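# Stow lit-lamp kits in drawers, return the signalled one

## Task

Several kits sit on a tray, and some or all of them have a lit lamp beside them, each lamp a different colour. Move every kit with a lit lamp into a drawer that held nothing at the start, with only one kit per drawer, then close all drawers completely. Kits whose lamps are dark stay on the tray. After a while the signal tower shows one of the lamp colours: take the kit whose lamp showed that colour, and no other, out of its drawer and put it back on the tray, then close all drawers completely again. Everything must stay in place without the robot holding it. Finish with both grippers released and the arms moved away.

## Robot and tools

Robot: two 7-joint arms named left_arm and right_arm, each ending in a parallel gripper. The names are not image sides. left_arm sits on the +y side.

Frame: one shared world frame. Origin on the table surface midway between the arms, +x out over the table, +z up. Result lines report each gripper's end_effector_position (metres) and end_effector_quat_wxyz in this frame; the printed hand position may be off from the real one, more so at long reach. end_effector_position is the spot between the pads when closed. Fingers point along the gripper's +z and open and close along its y axis. Fingertips extend about 33 mm past that point when closed and about 9 mm when fully open; while closing, the tips travel roughly 24 mm further from the arm, so keep that clearance above surfaces.

execute_actions, argument actions: a list holding one item or nothing.
- Empty list: no command, just returns the state.
- Motion: {"rows": [[...]], "steps": n}, n from 1 to 15 (default 15), each step 1/30 s. One row per step; if rows run out, the last row repeats.
- Wait: {"steps": n} with no rows, n up to 300; counts from the previous result and includes your reply time.
- Optional pictures (boolean) decides whether camera images come back.
A refused call sends nothing to the robot.

Each row: exactly 20 numbers covering both arms, even if one stays still. Numbers 1-7: left_arm joint targets; 8-10: left gripper position, force_limit, speed; 11-17: right_arm joint targets; 18-20: right gripper position, force_limit, speed.
Joint targets are absolute angles in radians (same form as the Joint positions line), not offsets. Column order and stated ranges: waist -2.744 to 2.744, shoulder -1.784 to 1.784, upper arm roll -2.901 to 2.901, elbow -3.042 to -0.152, forearm roll -2.807 to 2.807, wrist pitch 0.544 to 4.517, wrist roll -3.016 to 3.016. True ends may differ by up to 0.018 rad. A call is refused if a target exceeds an end by more than 0.018 and is further out than the current angle; targets beyond the real end are clipped, and the result may say "joint sent to its limit" (possibly about an earlier action). Each step, a joint's sent target stays within a lead of its measured angle: 0.248 rad for waist, shoulder, upper arm roll, elbow; 0.677 forearm roll; 0.715 wrist pitch; 1.54 wrist roll. If targets would move the gripper over 70 mm from where it is, all are scaled back, so far goals take several calls.
Gripper numbers are absolute commands, each in [-1, 1]. position: +1 fully open (140 mm), pads touch near -0.8, -1 closes until blocked. force_limit: about 14 N at -1, 60 N at 0, 107 N at +1 (parts up to 40 mm wide). speed: gap change about 30 mm/s at -1, 140 at 0, 250 at +1. To leave a gripper unchanged, repeat its previous three numbers; a 0 is a real command.

Gripping: send position -1, then confirm object_status is 2. Codes: 0 moving; 1 blocked while opening; 2 blocked while closing; 3 reached target or pads met (a thin item may still be held). Stopped fingers stay until position changes by 0.01 or more, or the object yields or is lost. To squeeze harder while status is 2, raise force_limit and alternate position between -1 and -0.98. position_measured is in counts (3 open, 230 pads touching), not linear in mm.

Result lines: Joint positions and Joint velocities per arm in column order (rad, rad/s); joint torques (total drive output, nonzero even in free air); external joint torque estimates (include friction, error, held weight; may read "no reading"). "joint command not followed" means the clearance check altered or blocked joint targets on some steps; the rest of the row still ran. HELD marks steps where your row was partly or wholly not sent. MOTOR HOT warns of heating from holding loads; reaching the limit brakes that arm (OVER-TEMPERATURE FAULT). Between calls the arms keep heading to the last row's target until they nearly stop or a step is HELD.

Faults: an arm freezes for 10 s and drops the rest of the call if a joint's contact torque hits its load limit (waist 35, shoulder 35, upper arm roll 32, elbow 30, forearm roll 12, wrist pitch 12, wrist roll 12 N m) or an outside force on it, its tool or held part reaches 40 N (held weight counts). Avoid arm-to-arm contact, hard pushes, slams, drops and slips, and never knock anything off the table. Brief tugs on a held part or nudges to loose objects can happen.

Cameras: cam_head_left and cam_head_right (896x504, pinhole with radial distortion), cam_left_wrist and cam_right_wrist (616x616 fisheye). Calibration gives K, distortion and T_world_to_cam mapping world to camera; real cameras can deviate slightly, and results list changed numbers.

zoom_image: camera (one of the four names) and region [x0, y0, x1, y1] in that camera's pixels from the top-left, at most 504 by 504; gives a closer look at its latest image, useful for lamp colours and drawer state.

finished_scene: scene (integer, the current scene's number) ends and grades the scene irreversibly; call it only once the kits are placed, drawers shut, grippers open and arms clear. Replying without any tool call ends everything.

Each tool is called by a JSON object that holds its "fn" and its "kwargs", one argument or row to a line.

## Session

{"fn": "execute_actions", "kwargs": {
  "actions": []
}}

Scene clock: 0.00 s of 15600.00 s.
left_arm: end_effector_position=(+0.4309, +0.6673, +0.3597) position_measured=3 object_status=3 end_effector_quat_wxyz=(+0.092, +0.914, -0.355, -0.172) | right_arm: end_effector_position=(+0.5271, -0.0817, +0.2502) position_measured=3 object_status=3 end_effector_quat_wxyz=(-0.390, +0.815, -0.409, +0.127)
Joint positions: left_arm=[ 0.48   0.203 -0.008 -1.428  0.146  1.266 -0.326] | right_arm=[ 0.733  0.017 -0.05  -2.264  1.415  2.995 -1.392]
Joint velocities: left_arm=[ 0.    -0.    -0.001 -0.001  0.002 -0.    -0.   ] | right_arm=[ 0.     0.     0.001  0.001 -0.    -0.001 -0.001]
Joint torques (N m, as the joint torque sensors report them, + toward a larger angle): no reading
External joint torques (N m, as the arm's controller estimates them; a push from outside toward a larger angle lowers the number): no reading

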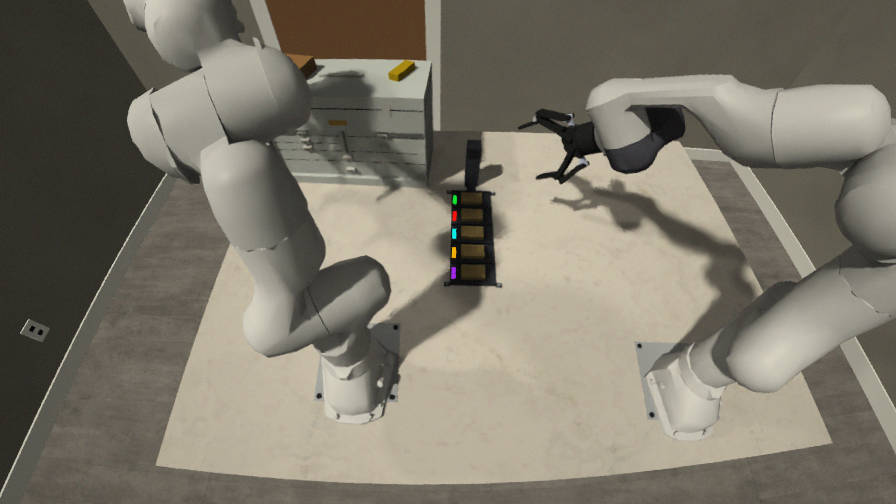

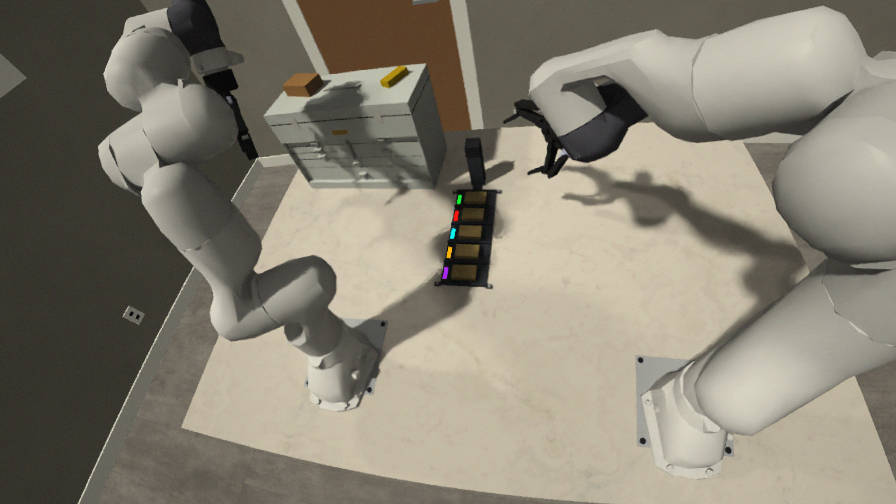

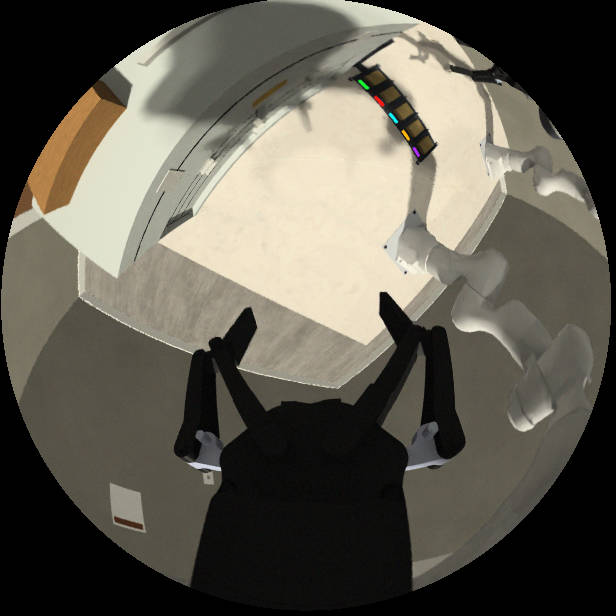

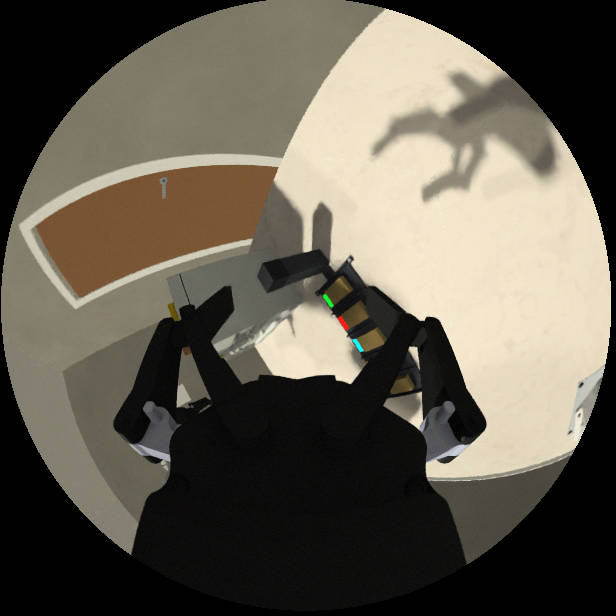

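{"fn": "zoom_image", "kwargs": {
  "camera": "cam_head_right",
  "region": [250, 50, 510, 300]
}}

{"fn": "zoom_image", "kwargs": {
  "camera": "cam_head_left",
  "region": [250, 50, 510, 300]
}}

Region (250, 50, 510, 300) of cam_head_right's 896x504 image, scaled by 1.938, with more detail than that image has; it fills the top 485 rows of this view, and the rest is white.

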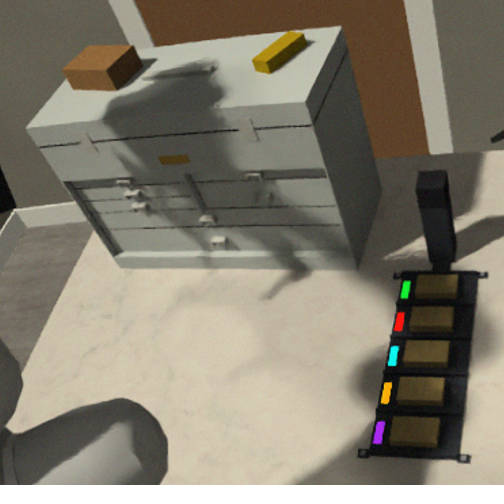

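Region (250, 50, 510, 300) of cam_head_left's 896x504 image, scaled by 1.938, with more detail than that image has; it fills the top 485 rows of this view, and the rest is white.

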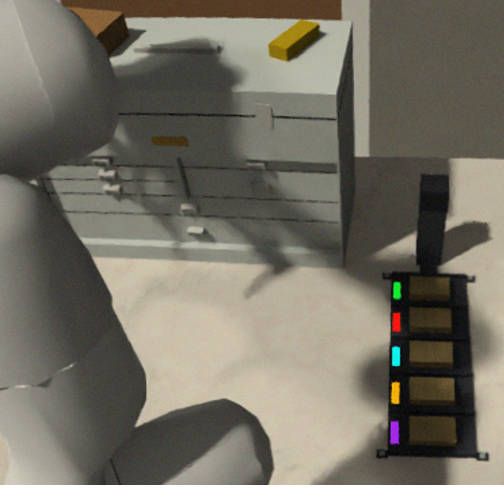

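{"fn": "execute_actions", "kwargs": {
  "actions": [
    {"rows":[[0.1,-0.626,0,-2.98,0,2.896,0.785,1,0,0, -0.4,0.017,-0.05,-2.264,1.415,2.995,-1.392,1,0,0]],"steps":15}
  ],
  "pictures": false
}}

{"fn": "execute_actions", "kwargs": {
  "actions": [
    {"steps":120}
  ]
}}

Scene clock: 75.30 s of 15600.00 s.
left_arm: end_effector_position=(+0.5693, +0.5211, +0.4107) position_measured=3 object_status=3 end_effector_quat_wxyz=(-0.095, +0.735, -0.671, +0.039) | right_arm: end_effector_position=(+0.6217, -0.3731, +0.2500) position_measured=3 object_status=3 end_effector_quat_wxyz=(-0.353, +0.703, -0.580, +0.210)
Joint positions: left_arm=[ 0.192 -0.148 -0.002 -1.81   0.051  1.861  0.104] | right_arm=[ 0.277  0.017 -0.046 -2.264  1.415  2.992 -1.392]
Joint velocities: left_arm=[-0.372 -0.844 -0.033 -0.819 -0.126  1.314  0.784] | right_arm=[-0.912 -0.002 -0.069  0.002  0.    -0.    -0.001]
Joint torques (N m, as the joint torque sensors report them, + toward a larger angle): left_arm=[  1.81 -24.89   1.24  25.     0.62   4.32   0.69] | right_arm=[  3.07 -32.4    1.    23.14  -1.6    1.87   0.07]
External joint torques (N m, as the arm's controller estimates them; a push from outside toward a larger angle lowers the number): left_arm=[-1.82 -1.53 -2.5  -1.83 -0.58  1.    0.73] | right_arm=[-0.79 -0.84 -2.    0.84 -0.13  0.12  0.11]
Steps of this call (steps 1 to 90: nothing new was sent; then 71.80 s passed at rest; steps 91 to 105: all 15 steps of this action). Readings (joint positions | what the end effector reports):
91: left_arm=[0.468 0.189 -0.000 -1.452 0.138 1.300 -0.295] | right_arm=[0.713 0.017 -0.039 -2.264 1.415 2.993 -1.392] | left_arm position_measured=3 object_status=3 | right_arm position_measured=3 object_status=3
92: left_arm=[0.452 0.170 0.004 -1.477 0.130 1.336 -0.263] | right_arm=[0.687 0.017 -0.036 -2.264 1.415 2.992 -1.392] | left_arm position_measured=3 object_status=3 | right_arm position_measured=3 object_status=3
94: left_arm=[0.411 0.127 0.005 -1.525 0.114 1.408 -0.202] | right_arm=[0.628 0.017 -0.036 -2.264 1.415 2.992 -1.392] | left_arm position_measured=3 object_status=3 | right_arm position_measured=3 object_status=3
98: left_arm=[0.320 0.038 0.004 -1.617 0.088 1.556 -0.090] | right_arm=[0.502 0.017 -0.041 -2.264 1.415 2.992 -1.392] | left_arm position_measured=3 object_status=3 | right_arm position_measured=3 object_status=3
105: the state above

Scene clock: 79.30 s of 15600.00 s.
left_arm: end_effector_position=(+0.4580, +0.4426, +0.1964) position_measured=3 object_status=3 end_effector_quat_wxyz=(+0.251, -0.421, +0.867, -0.087) | right_arm: end_effector_position=(+0.5064, -0.8191, +0.2502) position_measured=3 object_status=3 end_effector_quat_wxyz=(+0.261, -0.468, +0.783, -0.317)
Joint positions: left_arm=[ 0.103 -0.624 -0.002 -2.979  0.003  2.892  0.778] | right_arm=[-0.4    0.017 -0.052 -2.264  1.415  2.995 -1.392]
Joint velocities: left_arm=[ 0.001  0.    -0.002 -0.001  0.001  0.     0.001] | right_arm=[-0.    -0.001 -0.001 -0.    -0.001  0.001 -0.001]
Joint torques (N m, as the joint torque sensors report them, + toward a larger angle): left_arm=[ -1.98 -10.3    1.73  21.11   0.04   4.06   0.38] | right_arm=[  0.21 -32.77   0.04  23.16  -1.55   1.67   0.  ]
External joint torques (N m, as the arm's controller estimates them; a push from outside toward a larger angle lowers the number): left_arm=[-1.99 -1.72  2.22 -1.3  -0.52  0.74  0.41] | right_arm=[ 0.31 -1.74  0.21  0.43 -0.02 -0.07  0.04]
Steps of this call (steps 1 to 75: the robot went on to your last target; steps 76 to 120: nothing new was sent). Readings (joint positions | what the end effector reports):
1: left_arm=[0.180 -0.178 -0.002 -1.840 0.047 1.910 0.130] | right_arm=[0.244 0.017 -0.046 -2.264 1.415 2.992 -1.392] | left_arm position_measured=3 object_status=3 | right_arm position_measured=3 object_status=3
2: left_arm=[0.169 -0.209 -0.002 -1.871 0.043 1.959 0.156] | right_arm=[0.211 0.017 -0.046 -2.264 1.415 2.992 -1.392] | left_arm position_measured=3 object_status=3 | right_arm position_measured=3 object_status=3
4: left_arm=[0.152 -0.271 -0.003 -1.933 0.036 2.058 0.205] | right_arm=[0.146 0.017 -0.047 -2.264 1.415 2.992 -1.392] | left_arm position_measured=3 object_status=3 | right_arm position_measured=3 object_status=3
8: left_arm=[0.131 -0.398 -0.003 -2.059 0.026 2.258 0.293] | right_arm=[0.015 0.017 -0.048 -2.264 1.415 2.992 -1.392] | left_arm position_measured=3 object_status=3 | right_arm position_measured=3 object_status=3
120: the state above
All arms were judged still, so your last target was given up. Only a new action makes them travel on or press farther. Fingers that are still opening or closing keep moving.
camera_calibration (this result's frames):
cam_left_wrist: T_world_to_cam=[[-0.566575, 0.747137, -0.347532, 0.00530189], [0.33721, 0.595054, 0.72952, -0.547977], [0.751852, 0.296137, -0.589085, -0.169176], [0, 0, 0, 1]] pos_world=[0.314983, 0.372214, 0.301943]
cam_right_wrist: T_world_to_cam=[[-0.577576, 0.366684, -0.729349, 0.772445], [0.122959, 0.922324, 0.366331, 0.592837], [0.807024, 0.121904, -0.577799, 0.0120139], [0, 0, 0, 1]] pos_world=[0.363555, -0.831496, 0.353149]

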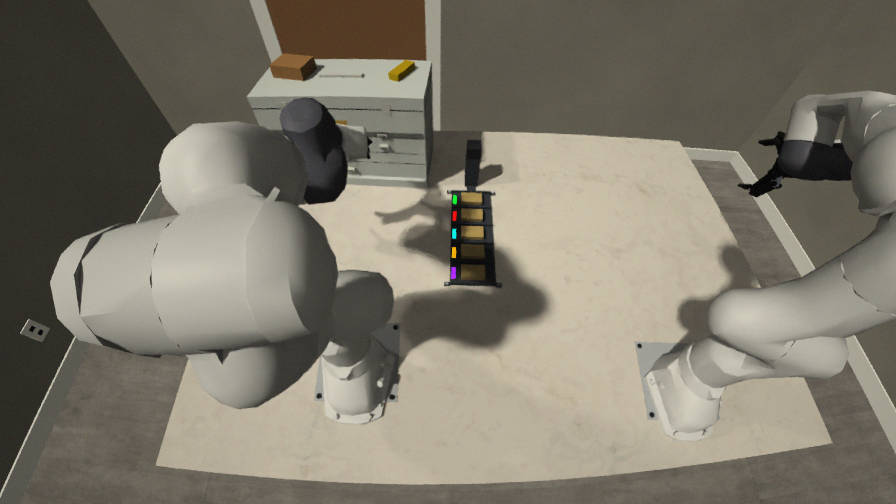

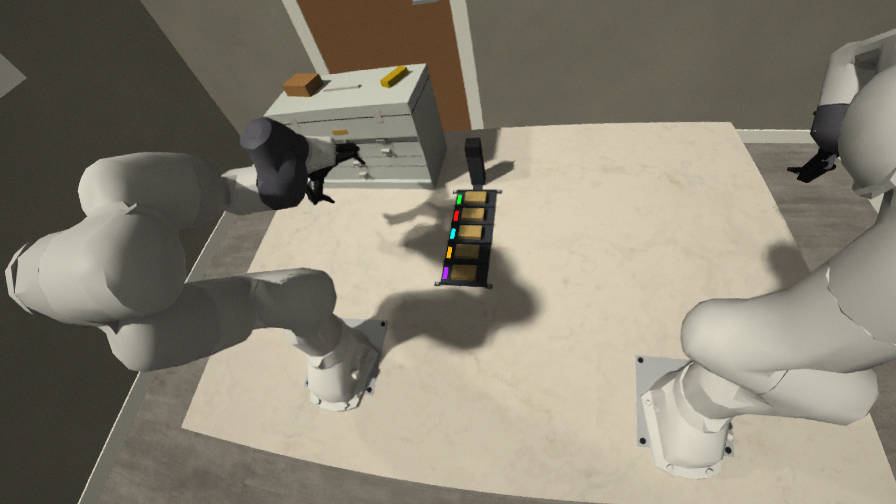

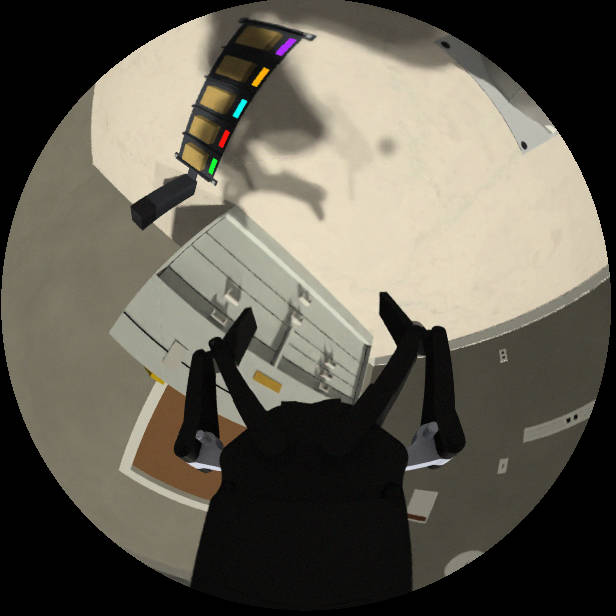

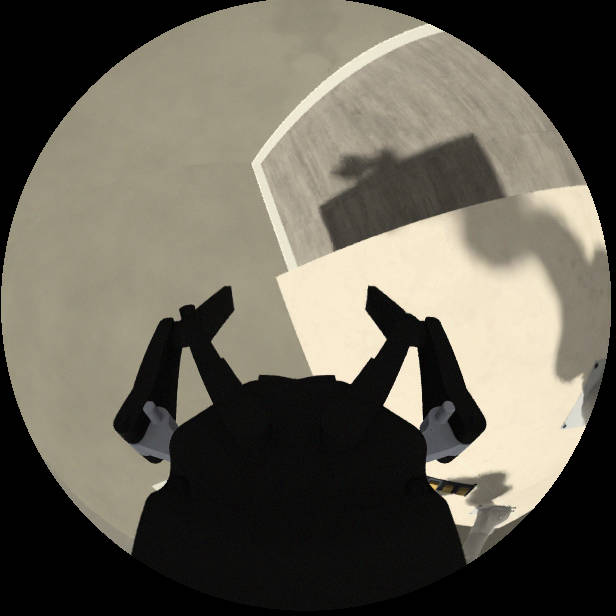

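{"fn": "execute_actions", "kwargs": {
  "actions": [
    {"rows":[[0.1,-0.626,0,-2.98,0,2.896,1.571,1,0,0, -0.4,0.017,-0.05,-2.264,1.415,2.995,-1.392,1,0,0]],"steps":15}
  ],
  "pictures": false
}}

{"fn": "execute_actions", "kwargs": {
  "actions": [
    {"steps":30}
  ]
}}

{"fn": "zoom_image", "kwargs": {
  "camera": "cam_left_wrist",
  "region": [130, 150, 480, 450]
}}

Scene clock: 93.30 s of 15600.00 s.
left_arm: end_effector_position=(+0.4580, +0.4426, +0.1964) position_measured=3 object_status=3 end_effector_quat_wxyz=(+0.265, -0.131, +0.955, -0.005) | right_arm: end_effector_position=(+0.5064, -0.8191, +0.2502) position_measured=3 object_status=3 end_effector_quat_wxyz=(+0.261, -0.468, +0.783, -0.317)
Joint positions: left_arm=[ 0.103 -0.624 -0.002 -2.979  0.003  2.892  1.411] | right_arm=[-0.4    0.017 -0.052 -2.264  1.415  2.995 -1.392]
Joint velocities: left_arm=[ 0.001  0.    -0.    -0.001  0.002 -0.001  0.506] | right_arm=[-0.    -0.    -0.001 -0.002 -0.001  0.001 -0.   ]
Joint torques (N m, as the joint torque sensors report them, + toward a larger angle): left_arm=[-2.45 -9.64  1.37 21.63  0.16  4.02  0.55] | right_arm=[ -0.08 -32.84  -0.2   23.36  -1.57   1.61   0.02]
External joint torques (N m, as the arm's controller estimates them; a push from outside toward a larger angle lowers the number): left_arm=[-2.43 -1.07  1.91 -0.8  -0.42  0.72  0.58] | right_arm=[-0.1  -1.9  -0.16  0.68 -0.03 -0.12  0.06]
Steps of this call (steps 1 to 90: nothing new was sent; then 10.50 s passed at rest; steps 91 to 105: all 15 steps of this action). Readings (joint positions | what the end effector reports):
91: left_arm=[0.103 -0.624 -0.002 -2.979 0.003 2.892 0.854] | right_arm=[-0.400 0.017 -0.052 -2.264 1.415 2.995 -1.392] | left_arm position_measured=3 object_status=3 | right_arm position_measured=3 object_status=3
92: left_arm=[0.103 -0.624 -0.002 -2.979 0.003 2.892 0.927] | right_arm=[-0.400 0.017 -0.052 -2.264 1.415 2.995 -1.392] | left_arm position_measured=3 object_status=3 | right_arm position_measured=3 object_status=3
94: left_arm=[0.103 -0.624 -0.002 -2.979 0.003 2.892 1.053] | right_arm=[-0.400 0.017 -0.052 -2.264 1.415 2.995 -1.392] | left_arm position_measured=3 object_status=3 | right_arm position_measured=3 object_status=3
98: left_arm=[0.103 -0.624 -0.002 -2.979 0.003 2.892 1.234] | right_arm=[-0.400 0.017 -0.052 -2.264 1.415 2.995 -1.392] | left_arm position_measured=3 object_status=3 | right_arm position_measured=3 object_status=3
105: the state above

Scene clock: 94.30 s of 15600.00 s.
left_arm: end_effector_position=(+0.4580, +0.4426, +0.1964) position_measured=3 object_status=3 end_effector_quat_wxyz=(+0.265, -0.060, +0.962, +0.015) | right_arm: end_effector_position=(+0.5064, -0.8190, +0.2502) position_measured=3 object_status=3 end_effector_quat_wxyz=(+0.261, -0.468, +0.783, -0.317)
Joint positions: left_arm=[ 0.103 -0.624 -0.002 -2.979  0.003  2.892  1.559] | right_arm=[-0.4    0.017 -0.052 -2.264  1.415  2.995 -1.392]
Joint velocities: left_arm=[ 0.001 -0.001 -0.001 -0.001 -0.001 -0.     0.021] | right_arm=[ 0.    -0.     0.    -0.002 -0.001  0.     0.   ]
Joint torques (N m, as the joint torque sensors report them, + toward a larger angle): left_arm=[-2.25 -9.3   1.28 20.76  0.11  4.1   0.59] | right_arm=[  0.25 -32.63   0.02  23.38  -1.57   1.65  -0.01]
External joint torques (N m, as the arm's controller estimates them; a push from outside toward a larger angle lowers the number): left_arm=[-2.28 -0.72  1.78 -1.61 -0.46  0.81  0.61] | right_arm=[ 0.19 -1.76  0.02  0.74 -0.03 -0.07  0.03]
Steps of this call (steps 1 to 30: the robot went on to your last target). Readings (joint positions | what the end effector reports):
1: left_arm=[0.103 -0.624 -0.002 -2.979 0.003 2.892 1.427] | right_arm=[-0.400 0.017 -0.052 -2.264 1.415 2.995 -1.392] | left_arm position_measured=3 object_status=3 | right_arm position_measured=3 object_status=3
2: left_arm=[0.103 -0.624 -0.002 -2.979 0.003 2.892 1.441] | right_arm=[-0.400 0.017 -0.052 -2.264 1.415 2.995 -1.392] | left_arm position_measured=3 object_status=3 | right_arm position_measured=3 object_status=3
4: left_arm=[0.103 -0.624 -0.002 -2.979 0.003 2.892 1.465] | right_arm=[-0.400 0.017 -0.052 -2.264 1.415 2.995 -1.392] | left_arm position_measured=3 object_status=3 | right_arm position_measured=3 object_status=3
8: left_arm=[0.103 -0.624 -0.002 -2.979 0.003 2.892 1.500] | right_arm=[-0.400 0.017 -0.052 -2.264 1.415 2.995 -1.392] | left_arm position_measured=3 object_status=3 | right_arm position_measured=3 object_status=3
30: the state above
camera_calibration (this result's frames):
cam_left_wrist: T_world_to_cam=[[0.0421696, 0.998653, 0.0302468, -0.459014], [0.568702, -0.0488832, 0.82109, -0.38698], [0.821462, -0.0174236, -0.569997, -0.0660275], [0, 0, 0, 1]] pos_world=[0.293672, 0.438328, 0.293993]
cam_right_wrist: T_world_to_cam=[[-0.577591, 0.36666, -0.729349, 0.772434], [0.12292, 0.922329, 0.366332, 0.592836], [0.807019, 0.121939, -0.577799, 0.0120286], [0, 0, 0, 1]] pos_world=[0.363572, -0.831477, 0.353149]

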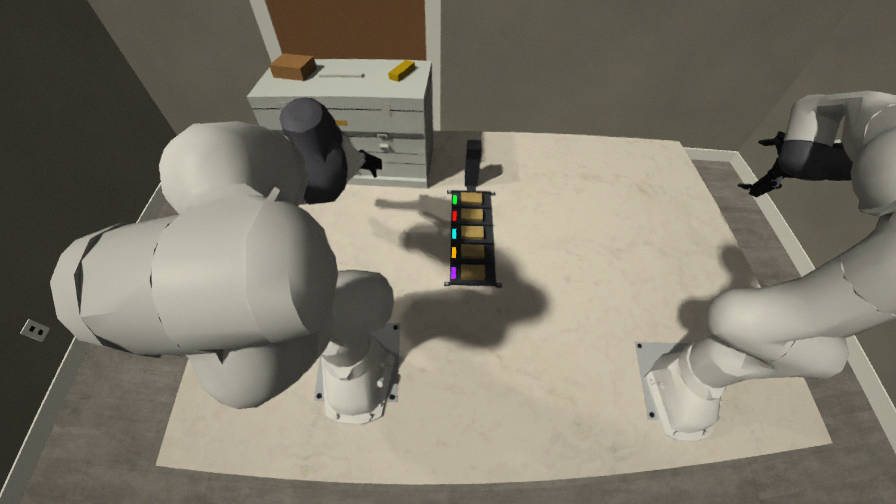

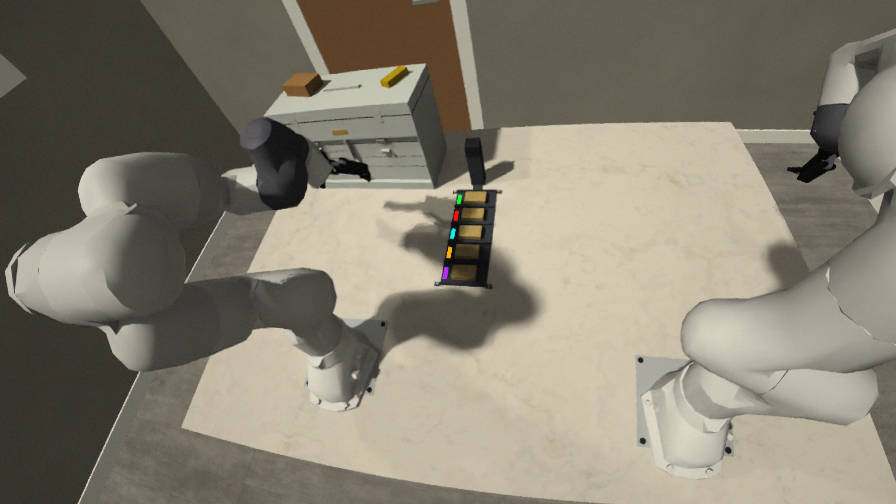

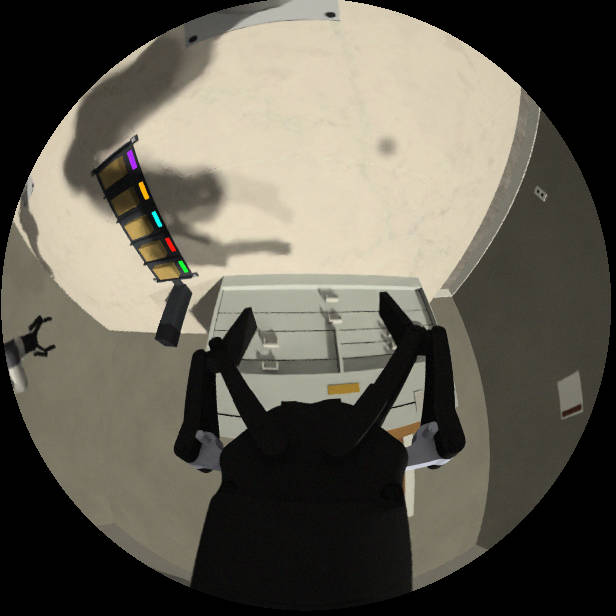

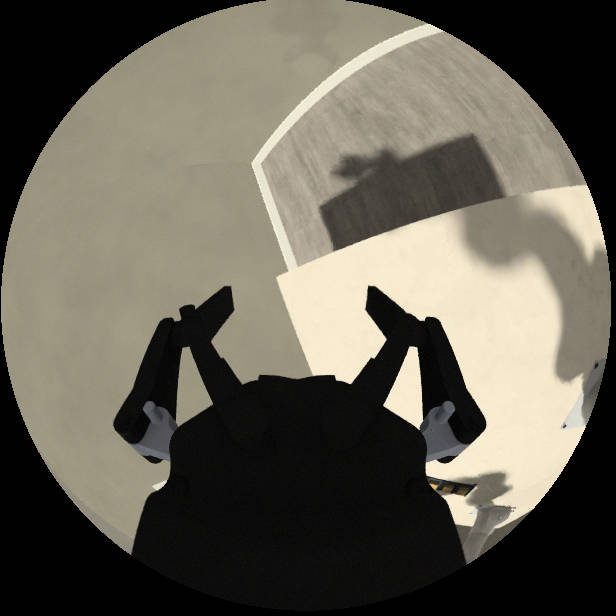

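Region (130, 150, 480, 450) of cam_left_wrist's 616x616 image, scaled by 1.440, with more detail than that image has; it fills the top 432 rows of this view, and the rest is white.

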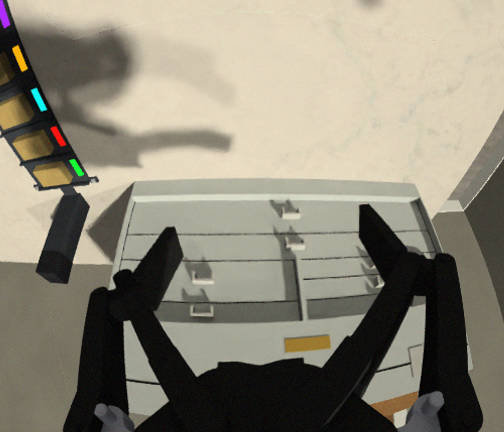

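{"fn": "execute_actions", "kwargs": {
  "actions": [
    {"rows":[[0.159,-0.05,0,-2.803,0,3.294,1.70,0,0,0, -0.4,0.017,-0.05,-2.264,1.415,2.995,-1.392,1,0,0]],"steps":15}
  ],
  "pictures": false
}}

{"fn": "execute_actions", "kwargs": {
  "actions": [
    {"steps":45}
  ]
}}

{"fn": "zoom_image", "kwargs": {
  "camera": "cam_left_wrist",
  "region": [130, 150, 480, 450]
}}

Scene clock: 132.93 s of 15600.00 s.
left_arm: end_effector_position=(+0.5203, +0.4771, +0.0916) position_measured=108 object_status=0 end_effector_quat_wxyz=(+0.247, -0.036, +0.968, +0.033) | right_arm: end_effector_position=(+0.5064, -0.8190, +0.2502) position_measured=3 object_status=3 end_effector_quat_wxyz=(+0.261, -0.468, +0.783, -0.317)
Joint positions: left_arm=[ 0.156 -0.052 -0.002 -2.808  0.002  3.259  1.663] | right_arm=[-0.4    0.017 -0.052 -2.264  1.415  2.995 -1.392]
Joint velocities: left_arm=[ 0.001  0.01   0.     0.042 -0.     0.187  0.098] | right_arm=[-0.001  0.     0.    -0.     0.    -0.001 -0.002]
Joint torques (N m, as the joint torque sensors report them, + toward a larger angle): left_arm=[  0.52 -21.4    1.29  16.84  -0.12   4.16   0.34] | right_arm=[  0.45 -32.98   0.18  22.97  -1.52   1.58   0.05]
External joint torques (N m, as the arm's controller estimates them; a push from outside toward a larger angle lowers the number): left_arm=[ 0.52  1.77  1.35  0.11 -0.43  0.88  0.35] | right_arm=[ 0.53 -2.1   0.32  0.36  0.   -0.15  0.09]
Steps of this call (steps 1 to 15: the robot went on to your last target; steps 16 to 90: nothing new was sent; then 35.13 s passed at rest; steps 91 to 105: all 15 steps of this action). Readings (joint positions | what the end effector reports):
91: left_arm=[0.108 -0.598 -0.003 -2.962 0.003 2.920 1.570] | right_arm=[-0.400 0.017 -0.052 -2.264 1.415 2.995 -1.392] | left_arm position_measured=3 object_status=0 | right_arm position_measured=3 object_status=3
92: left_arm=[0.116 -0.557 -0.003 -2.934 0.003 2.955 1.576] | right_arm=[-0.400 0.017 -0.052 -2.264 1.415 2.995 -1.392] | left_arm position_measured=10 object_status=0 | right_arm position_measured=3 object_status=3
94: left_arm=[0.134 -0.441 -0.003 -2.868 0.002 3.049 1.595] | right_arm=[-0.400 0.017 -0.052 -2.264 1.415 2.995 -1.392] | left_arm position_measured=25 object_status=0 | right_arm position_measured=3 object_status=3
98: left_arm=[0.152 -0.162 -0.002 -2.807 0.002 3.182 1.629] | right_arm=[-0.400 0.017 -0.052 -2.264 1.415 2.995 -1.392] | left_arm position_measured=55 object_status=0 | right_arm position_measured=3 object_status=3
105: the state above

Scene clock: 134.43 s of 15600.00 s.
left_arm: end_effector_position=(+0.5292, +0.4787, +0.1003) position_measured=129 object_status=3 end_effector_quat_wxyz=(+0.263, -0.021, +0.964, +0.039) | right_arm: end_effector_position=(+0.5064, -0.8190, +0.2502) position_measured=3 object_status=3 end_effector_quat_wxyz=(+0.261, -0.468, +0.783, -0.317)
Joint positions: left_arm=[ 0.156 -0.052 -0.002 -2.804  0.002  3.29   1.693] | right_arm=[-0.4    0.017 -0.052 -2.264  1.415  2.995 -1.392]
Joint velocities: left_arm=[ 0.     0.    -0.     0.     0.     0.     0.001] | right_arm=[ 0.     0.002 -0.     0.    -0.    -0.     0.001]
Joint torques (N m, as the joint torque sensors report them, + toward a larger angle): left_arm=[  1.21 -20.66   1.79  17.69  -0.06   4.07   0.45] | right_arm=[  0.55 -32.36  -0.14  22.89  -1.54   1.62   0.04]
External joint torques (N m, as the arm's controller estimates them; a push from outside toward a larger angle lowers the number): left_arm=[ 1.21  2.13  1.83  0.86 -0.37  0.74  0.46] | right_arm=[ 0.52 -1.54 -0.1   0.22  0.   -0.1   0.08]
Steps of this call (steps 1 to 30: the robot went on to your last target; steps 31 to 45: nothing new was sent). Readings (joint positions | what the end effector reports):
1: left_arm=[0.156 -0.052 -0.002 -2.807 0.002 3.265 1.666] | right_arm=[-0.400 0.017 -0.052 -2.264 1.415 2.995 -1.392] | left_arm position_measured=116 object_status=0 | right_arm position_measured=3 object_status=3
2: left_arm=[0.156 -0.052 -0.002 -2.806 0.002 3.269 1.669] | right_arm=[-0.400 0.017 -0.052 -2.264 1.415 2.995 -1.392] | left_arm position_measured=123 object_status=0 | right_arm position_measured=3 object_status=3
4: left_arm=[0.156 -0.052 -0.002 -2.805 0.002 3.276 1.674] | right_arm=[-0.400 0.017 -0.052 -2.264 1.415 2.995 -1.392] | left_arm position_measured=129 object_status=0 | right_arm position_measured=3 object_status=3
8: left_arm=[0.156 -0.052 -0.002 -2.804 0.002 3.284 1.681] | right_arm=[-0.400 0.017 -0.052 -2.264 1.415 2.995 -1.392] | left_arm position_measured=129 object_status=0 | right_arm position_measured=3 object_status=3
45: the state above
All arms were judged still, so your last target was given up. Only a new action makes them travel on or press farther. Fingers that are still opening or closing keep moving.
camera_calibration (this result's frames):
cam_left_wrist: T_world_to_cam=[[0.104823, 0.989922, 0.0952202, -0.530703], [0.570507, -0.138283, 0.809568, -0.30383], [0.814576, -0.0305372, -0.579252, -0.167709], [0, 0, 0, 1]] pos_world=[0.365578, 0.478218, 0.199359]
cam_right_wrist: T_world_to_cam=[[-0.577595, 0.366653, -0.729349, 0.772431], [0.122909, 0.922331, 0.366332, 0.592836], [0.807018, 0.121948, -0.577799, 0.0120325], [0, 0, 0, 1]] pos_world=[0.363577, -0.831472, 0.353149]

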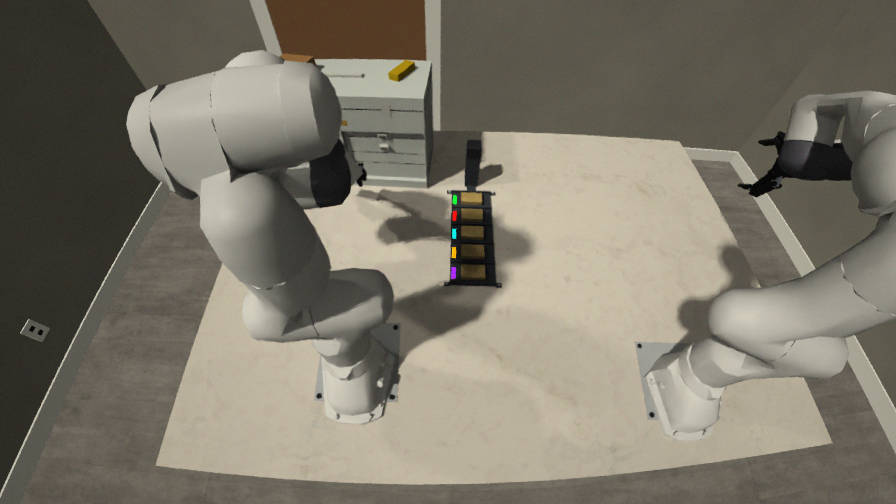

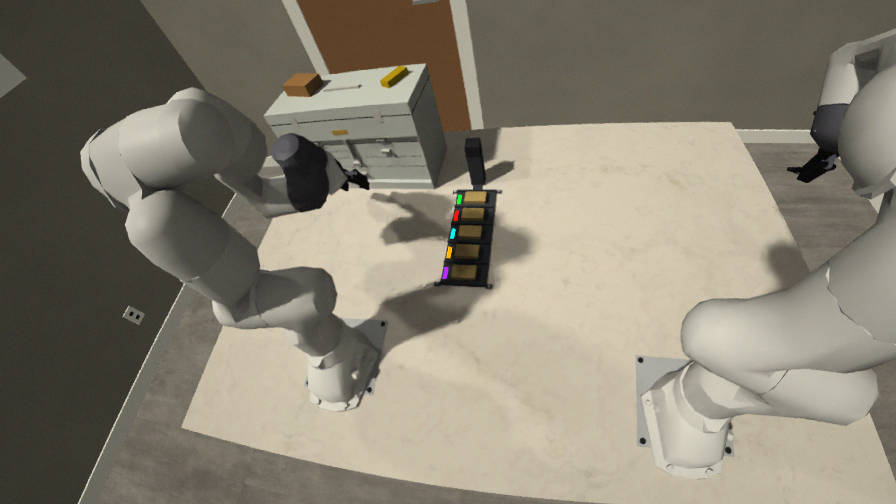

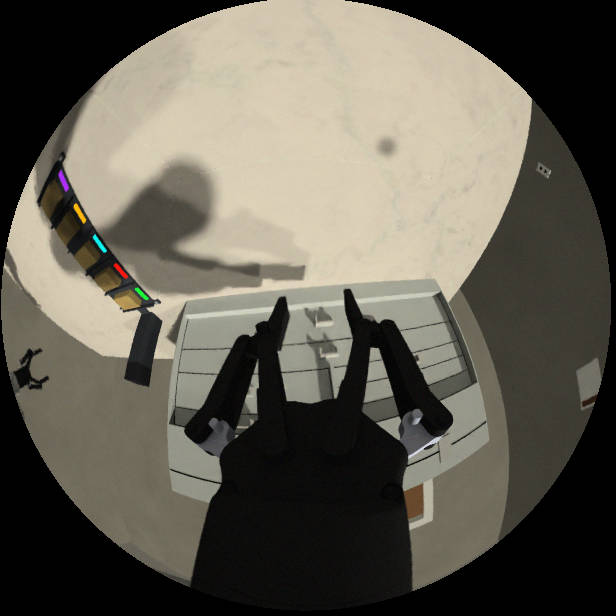

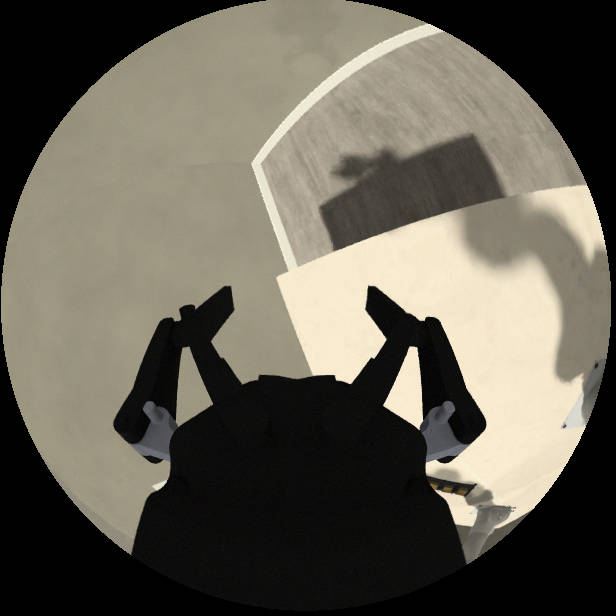

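Region (130, 150, 480, 450) of cam_left_wrist's 616x616 image, scaled by 1.440, with more detail than that image has; it fills the top 432 rows of this view, and the rest is white.

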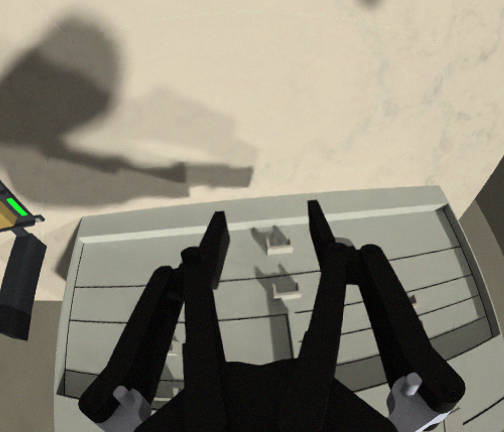

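{"fn": "execute_actions", "kwargs": {
  "actions": [
    {"rows":[[0.166,0.112,0,-2.641,0,3.296,1.70,0,0,0, -0.4,0.017,-0.05,-2.264,1.415,2.995,-1.392,1,0,0]],"steps":15}
  ],
  "pictures": false
}}

{"fn": "execute_actions", "kwargs": {
  "actions": [
    {"steps":20}
  ]
}}

{"fn": "zoom_image", "kwargs": {
  "camera": "cam_left_wrist",
  "region": [130, 150, 480, 450]
}}

Scene clock: 153.37 s of 15600.00 s.
left_arm: end_effector_position=(+0.5788, +0.4912, +0.0859) position_measured=129 object_status=3 end_effector_quat_wxyz=(+0.263, -0.025, +0.964, +0.040) | right_arm: end_effector_position=(+0.5064, -0.8190, +0.2502) position_measured=3 object_status=3 end_effector_quat_wxyz=(+0.261, -0.468, +0.783, -0.317)
Joint positions: left_arm=[ 0.163  0.11  -0.002 -2.643  0.002  3.292  1.693] | right_arm=[-0.4    0.017 -0.052 -2.264  1.415  2.995 -1.392]
Joint velocities: left_arm=[0.    0.002 0.001 0.002 0.001 0.    0.   ] | right_arm=[-0.    -0.001 -0.001 -0.    -0.     0.     0.   ]
Joint torques (N m, as the joint torque sensors report them, + toward a larger angle): left_arm=[  1.75 -25.38   1.29  17.81   0.06   4.01   0.33] | right_arm=[  0.29 -32.54  -0.14  23.29  -1.54   1.65   0.04]
External joint torques (N m, as the arm's controller estimates them; a push from outside toward a larger angle lowers the number): left_arm=[ 1.7   2.95  1.14  1.07 -0.24  0.7   0.34] | right_arm=[ 0.36 -1.6  -0.02  0.6  -0.01 -0.09  0.08]
Steps of this call (steps 1 to 90: nothing new was sent; then 15.43 s passed at rest; steps 91 to 105: all 15 steps of this action). Readings (joint positions | what the end effector reports):
91: left_arm=[0.158 -0.017 -0.002 -2.767 0.002 3.290 1.693] | right_arm=[-0.400 0.017 -0.052 -2.264 1.415 2.995 -1.392] | left_arm position_measured=129 object_status=3 | right_arm position_measured=3 object_status=3
92: left_arm=[0.160 0.028 -0.002 -2.721 0.002 3.291 1.693] | right_arm=[-0.400 0.017 -0.052 -2.264 1.415 2.995 -1.392] | left_arm position_measured=129 object_status=3 | right_arm position_measured=3 object_status=3
94: left_arm=[0.162 0.078 -0.002 -2.673 0.002 3.292 1.693] | right_arm=[-0.400 0.017 -0.052 -2.264 1.415 2.995 -1.392] | left_arm position_measured=129 object_status=3 | right_arm position_measured=3 object_status=3
98: left_arm=[0.163 0.106 -0.002 -2.648 0.002 3.292 1.693] | right_arm=[-0.400 0.017 -0.052 -2.264 1.415 2.995 -1.392] | left_arm position_measured=129 object_status=3 | right_arm position_measured=3 object_status=3
105: the state above

Scene clock: 154.03 s of 15600.00 s.
left_arm: end_effector_position=(+0.5789, +0.4913, +0.0860) position_measured=129 object_status=3 end_effector_quat_wxyz=(+0.264, -0.025, +0.964, +0.040) | right_arm: end_effector_position=(+0.5064, -0.8190, +0.2502) position_measured=3 object_status=3 end_effector_quat_wxyz=(+0.261, -0.468, +0.783, -0.317)
Joint positions: left_arm=[ 0.163  0.11  -0.002 -2.643  0.002  3.292  1.693] | right_arm=[-0.4    0.017 -0.052 -2.264  1.415  2.995 -1.392]
Joint velocities: left_arm=[-0.001  0.002  0.     0.    -0.001 -0.    -0.001] | right_arm=[-0.001  0.     0.     0.002  0.    -0.001 -0.001]
Joint torques (N m, as the joint torque sensors report them, + toward a larger angle): left_arm=[  1.25 -26.41   1.7   17.29   0.12   4.1    0.35] | right_arm=[  0.06 -32.59  -0.19  23.38  -1.55   1.59   0.01]
External joint torques (N m, as the arm's controller estimates them; a push from outside toward a larger angle lowers the number): left_arm=[ 1.24  1.76  1.59  0.55 -0.19  0.79  0.36] | right_arm=[ 0.01 -1.69 -0.18  0.67 -0.01 -0.13  0.06]
Steps of this call (steps 1 to 15: the robot went on to your last target; steps 16 to 20: nothing new was sent). Readings (joint positions | what the end effector reports):
1: left_arm=[0.163 0.110 -0.002 -2.643 0.002 3.292 1.693] | right_arm=[-0.400 0.017 -0.052 -2.264 1.415 2.995 -1.392] | left_arm position_measured=129 object_status=3 | right_arm position_measured=3 object_status=3
2: left_arm=[0.163 0.110 -0.002 -2.643 0.002 3.292 1.693] | right_arm=[-0.400 0.017 -0.052 -2.264 1.415 2.995 -1.392] | left_arm position_measured=129 object_status=3 | right_arm position_measured=3 object_status=3
4: left_arm=[0.163 0.110 -0.002 -2.643 0.002 3.292 1.693] | right_arm=[-0.400 0.017 -0.052 -2.264 1.415 2.995 -1.392] | left_arm position_measured=129 object_status=3 | right_arm position_measured=3 object_status=3
8: left_arm=[0.163 0.110 -0.002 -2.643 0.002 3.292 1.693] | right_arm=[-0.400 0.017 -0.052 -2.264 1.415 2.995 -1.392] | left_arm position_measured=129 object_status=3 | right_arm position_measured=3 object_status=3
20: the state above
All arms were judged still, so your last target was given up. Only a new action makes them travel on or press farther. Fingers that are still opening or closing keep moving.
camera_calibration (this result's frames):
cam_left_wrist: T_world_to_cam=[[0.0974243, 0.990656, 0.0954438, -0.543105], [0.569863, -0.13415, 0.810716, -0.320584], [0.815944, -0.0245935, -0.577607, -0.220008], [0, 0, 0, 1]] pos_world=[0.415115, 0.489613, 0.18466]
cam_right_wrist: T_world_to_cam=[[-0.577598, 0.366648, -0.729349, 0.772428], [0.122901, 0.922332, 0.366332, 0.592836], [0.807016, 0.121955, -0.577799, 0.0120354], [0, 0, 0, 1]] pos_world=[0.36358, -0.831469, 0.353149]

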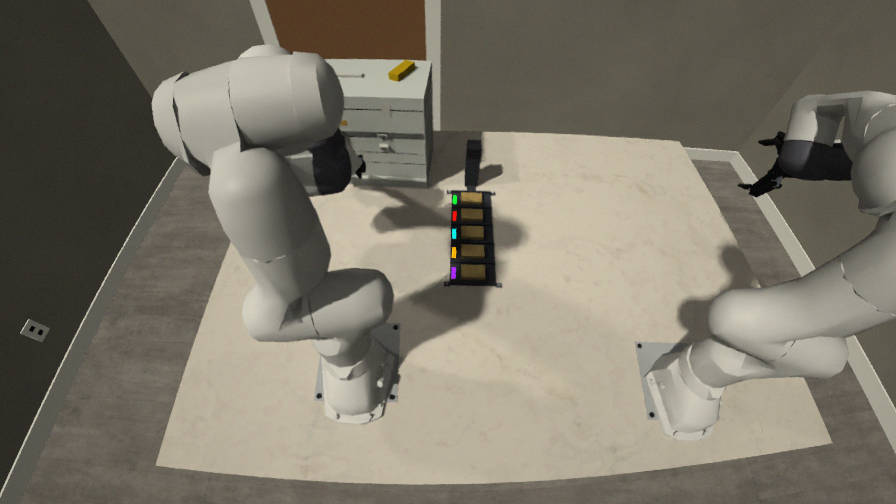

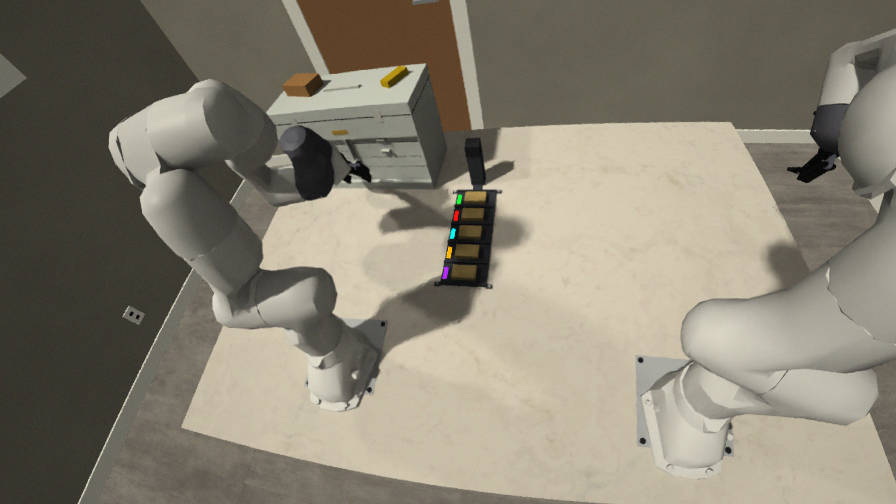

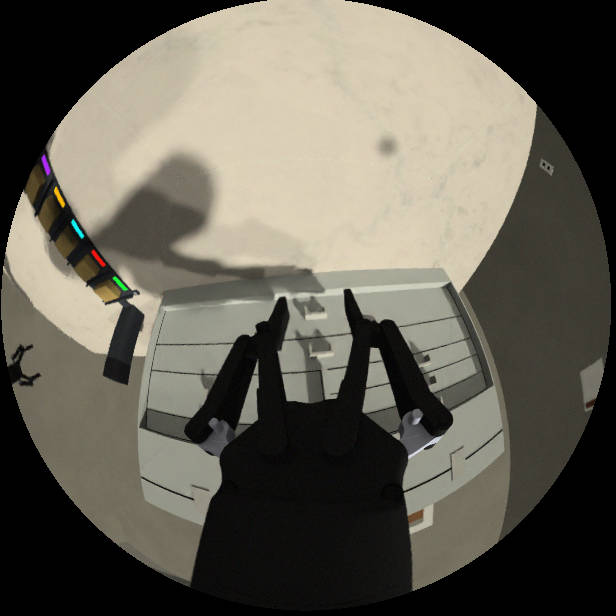

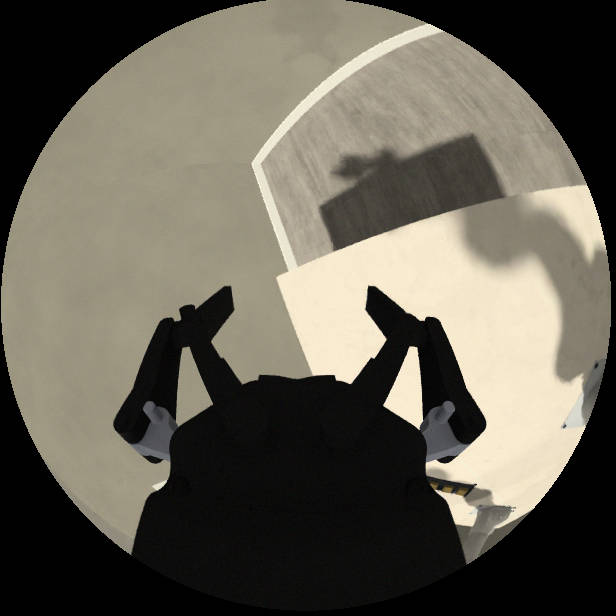

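Region (130, 150, 480, 450) of cam_left_wrist's 616x616 image, scaled by 1.440, with more detail than that image has; it fills the top 432 rows of this view, and the rest is white.

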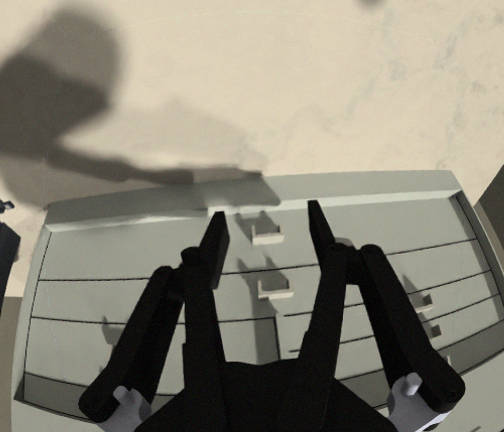

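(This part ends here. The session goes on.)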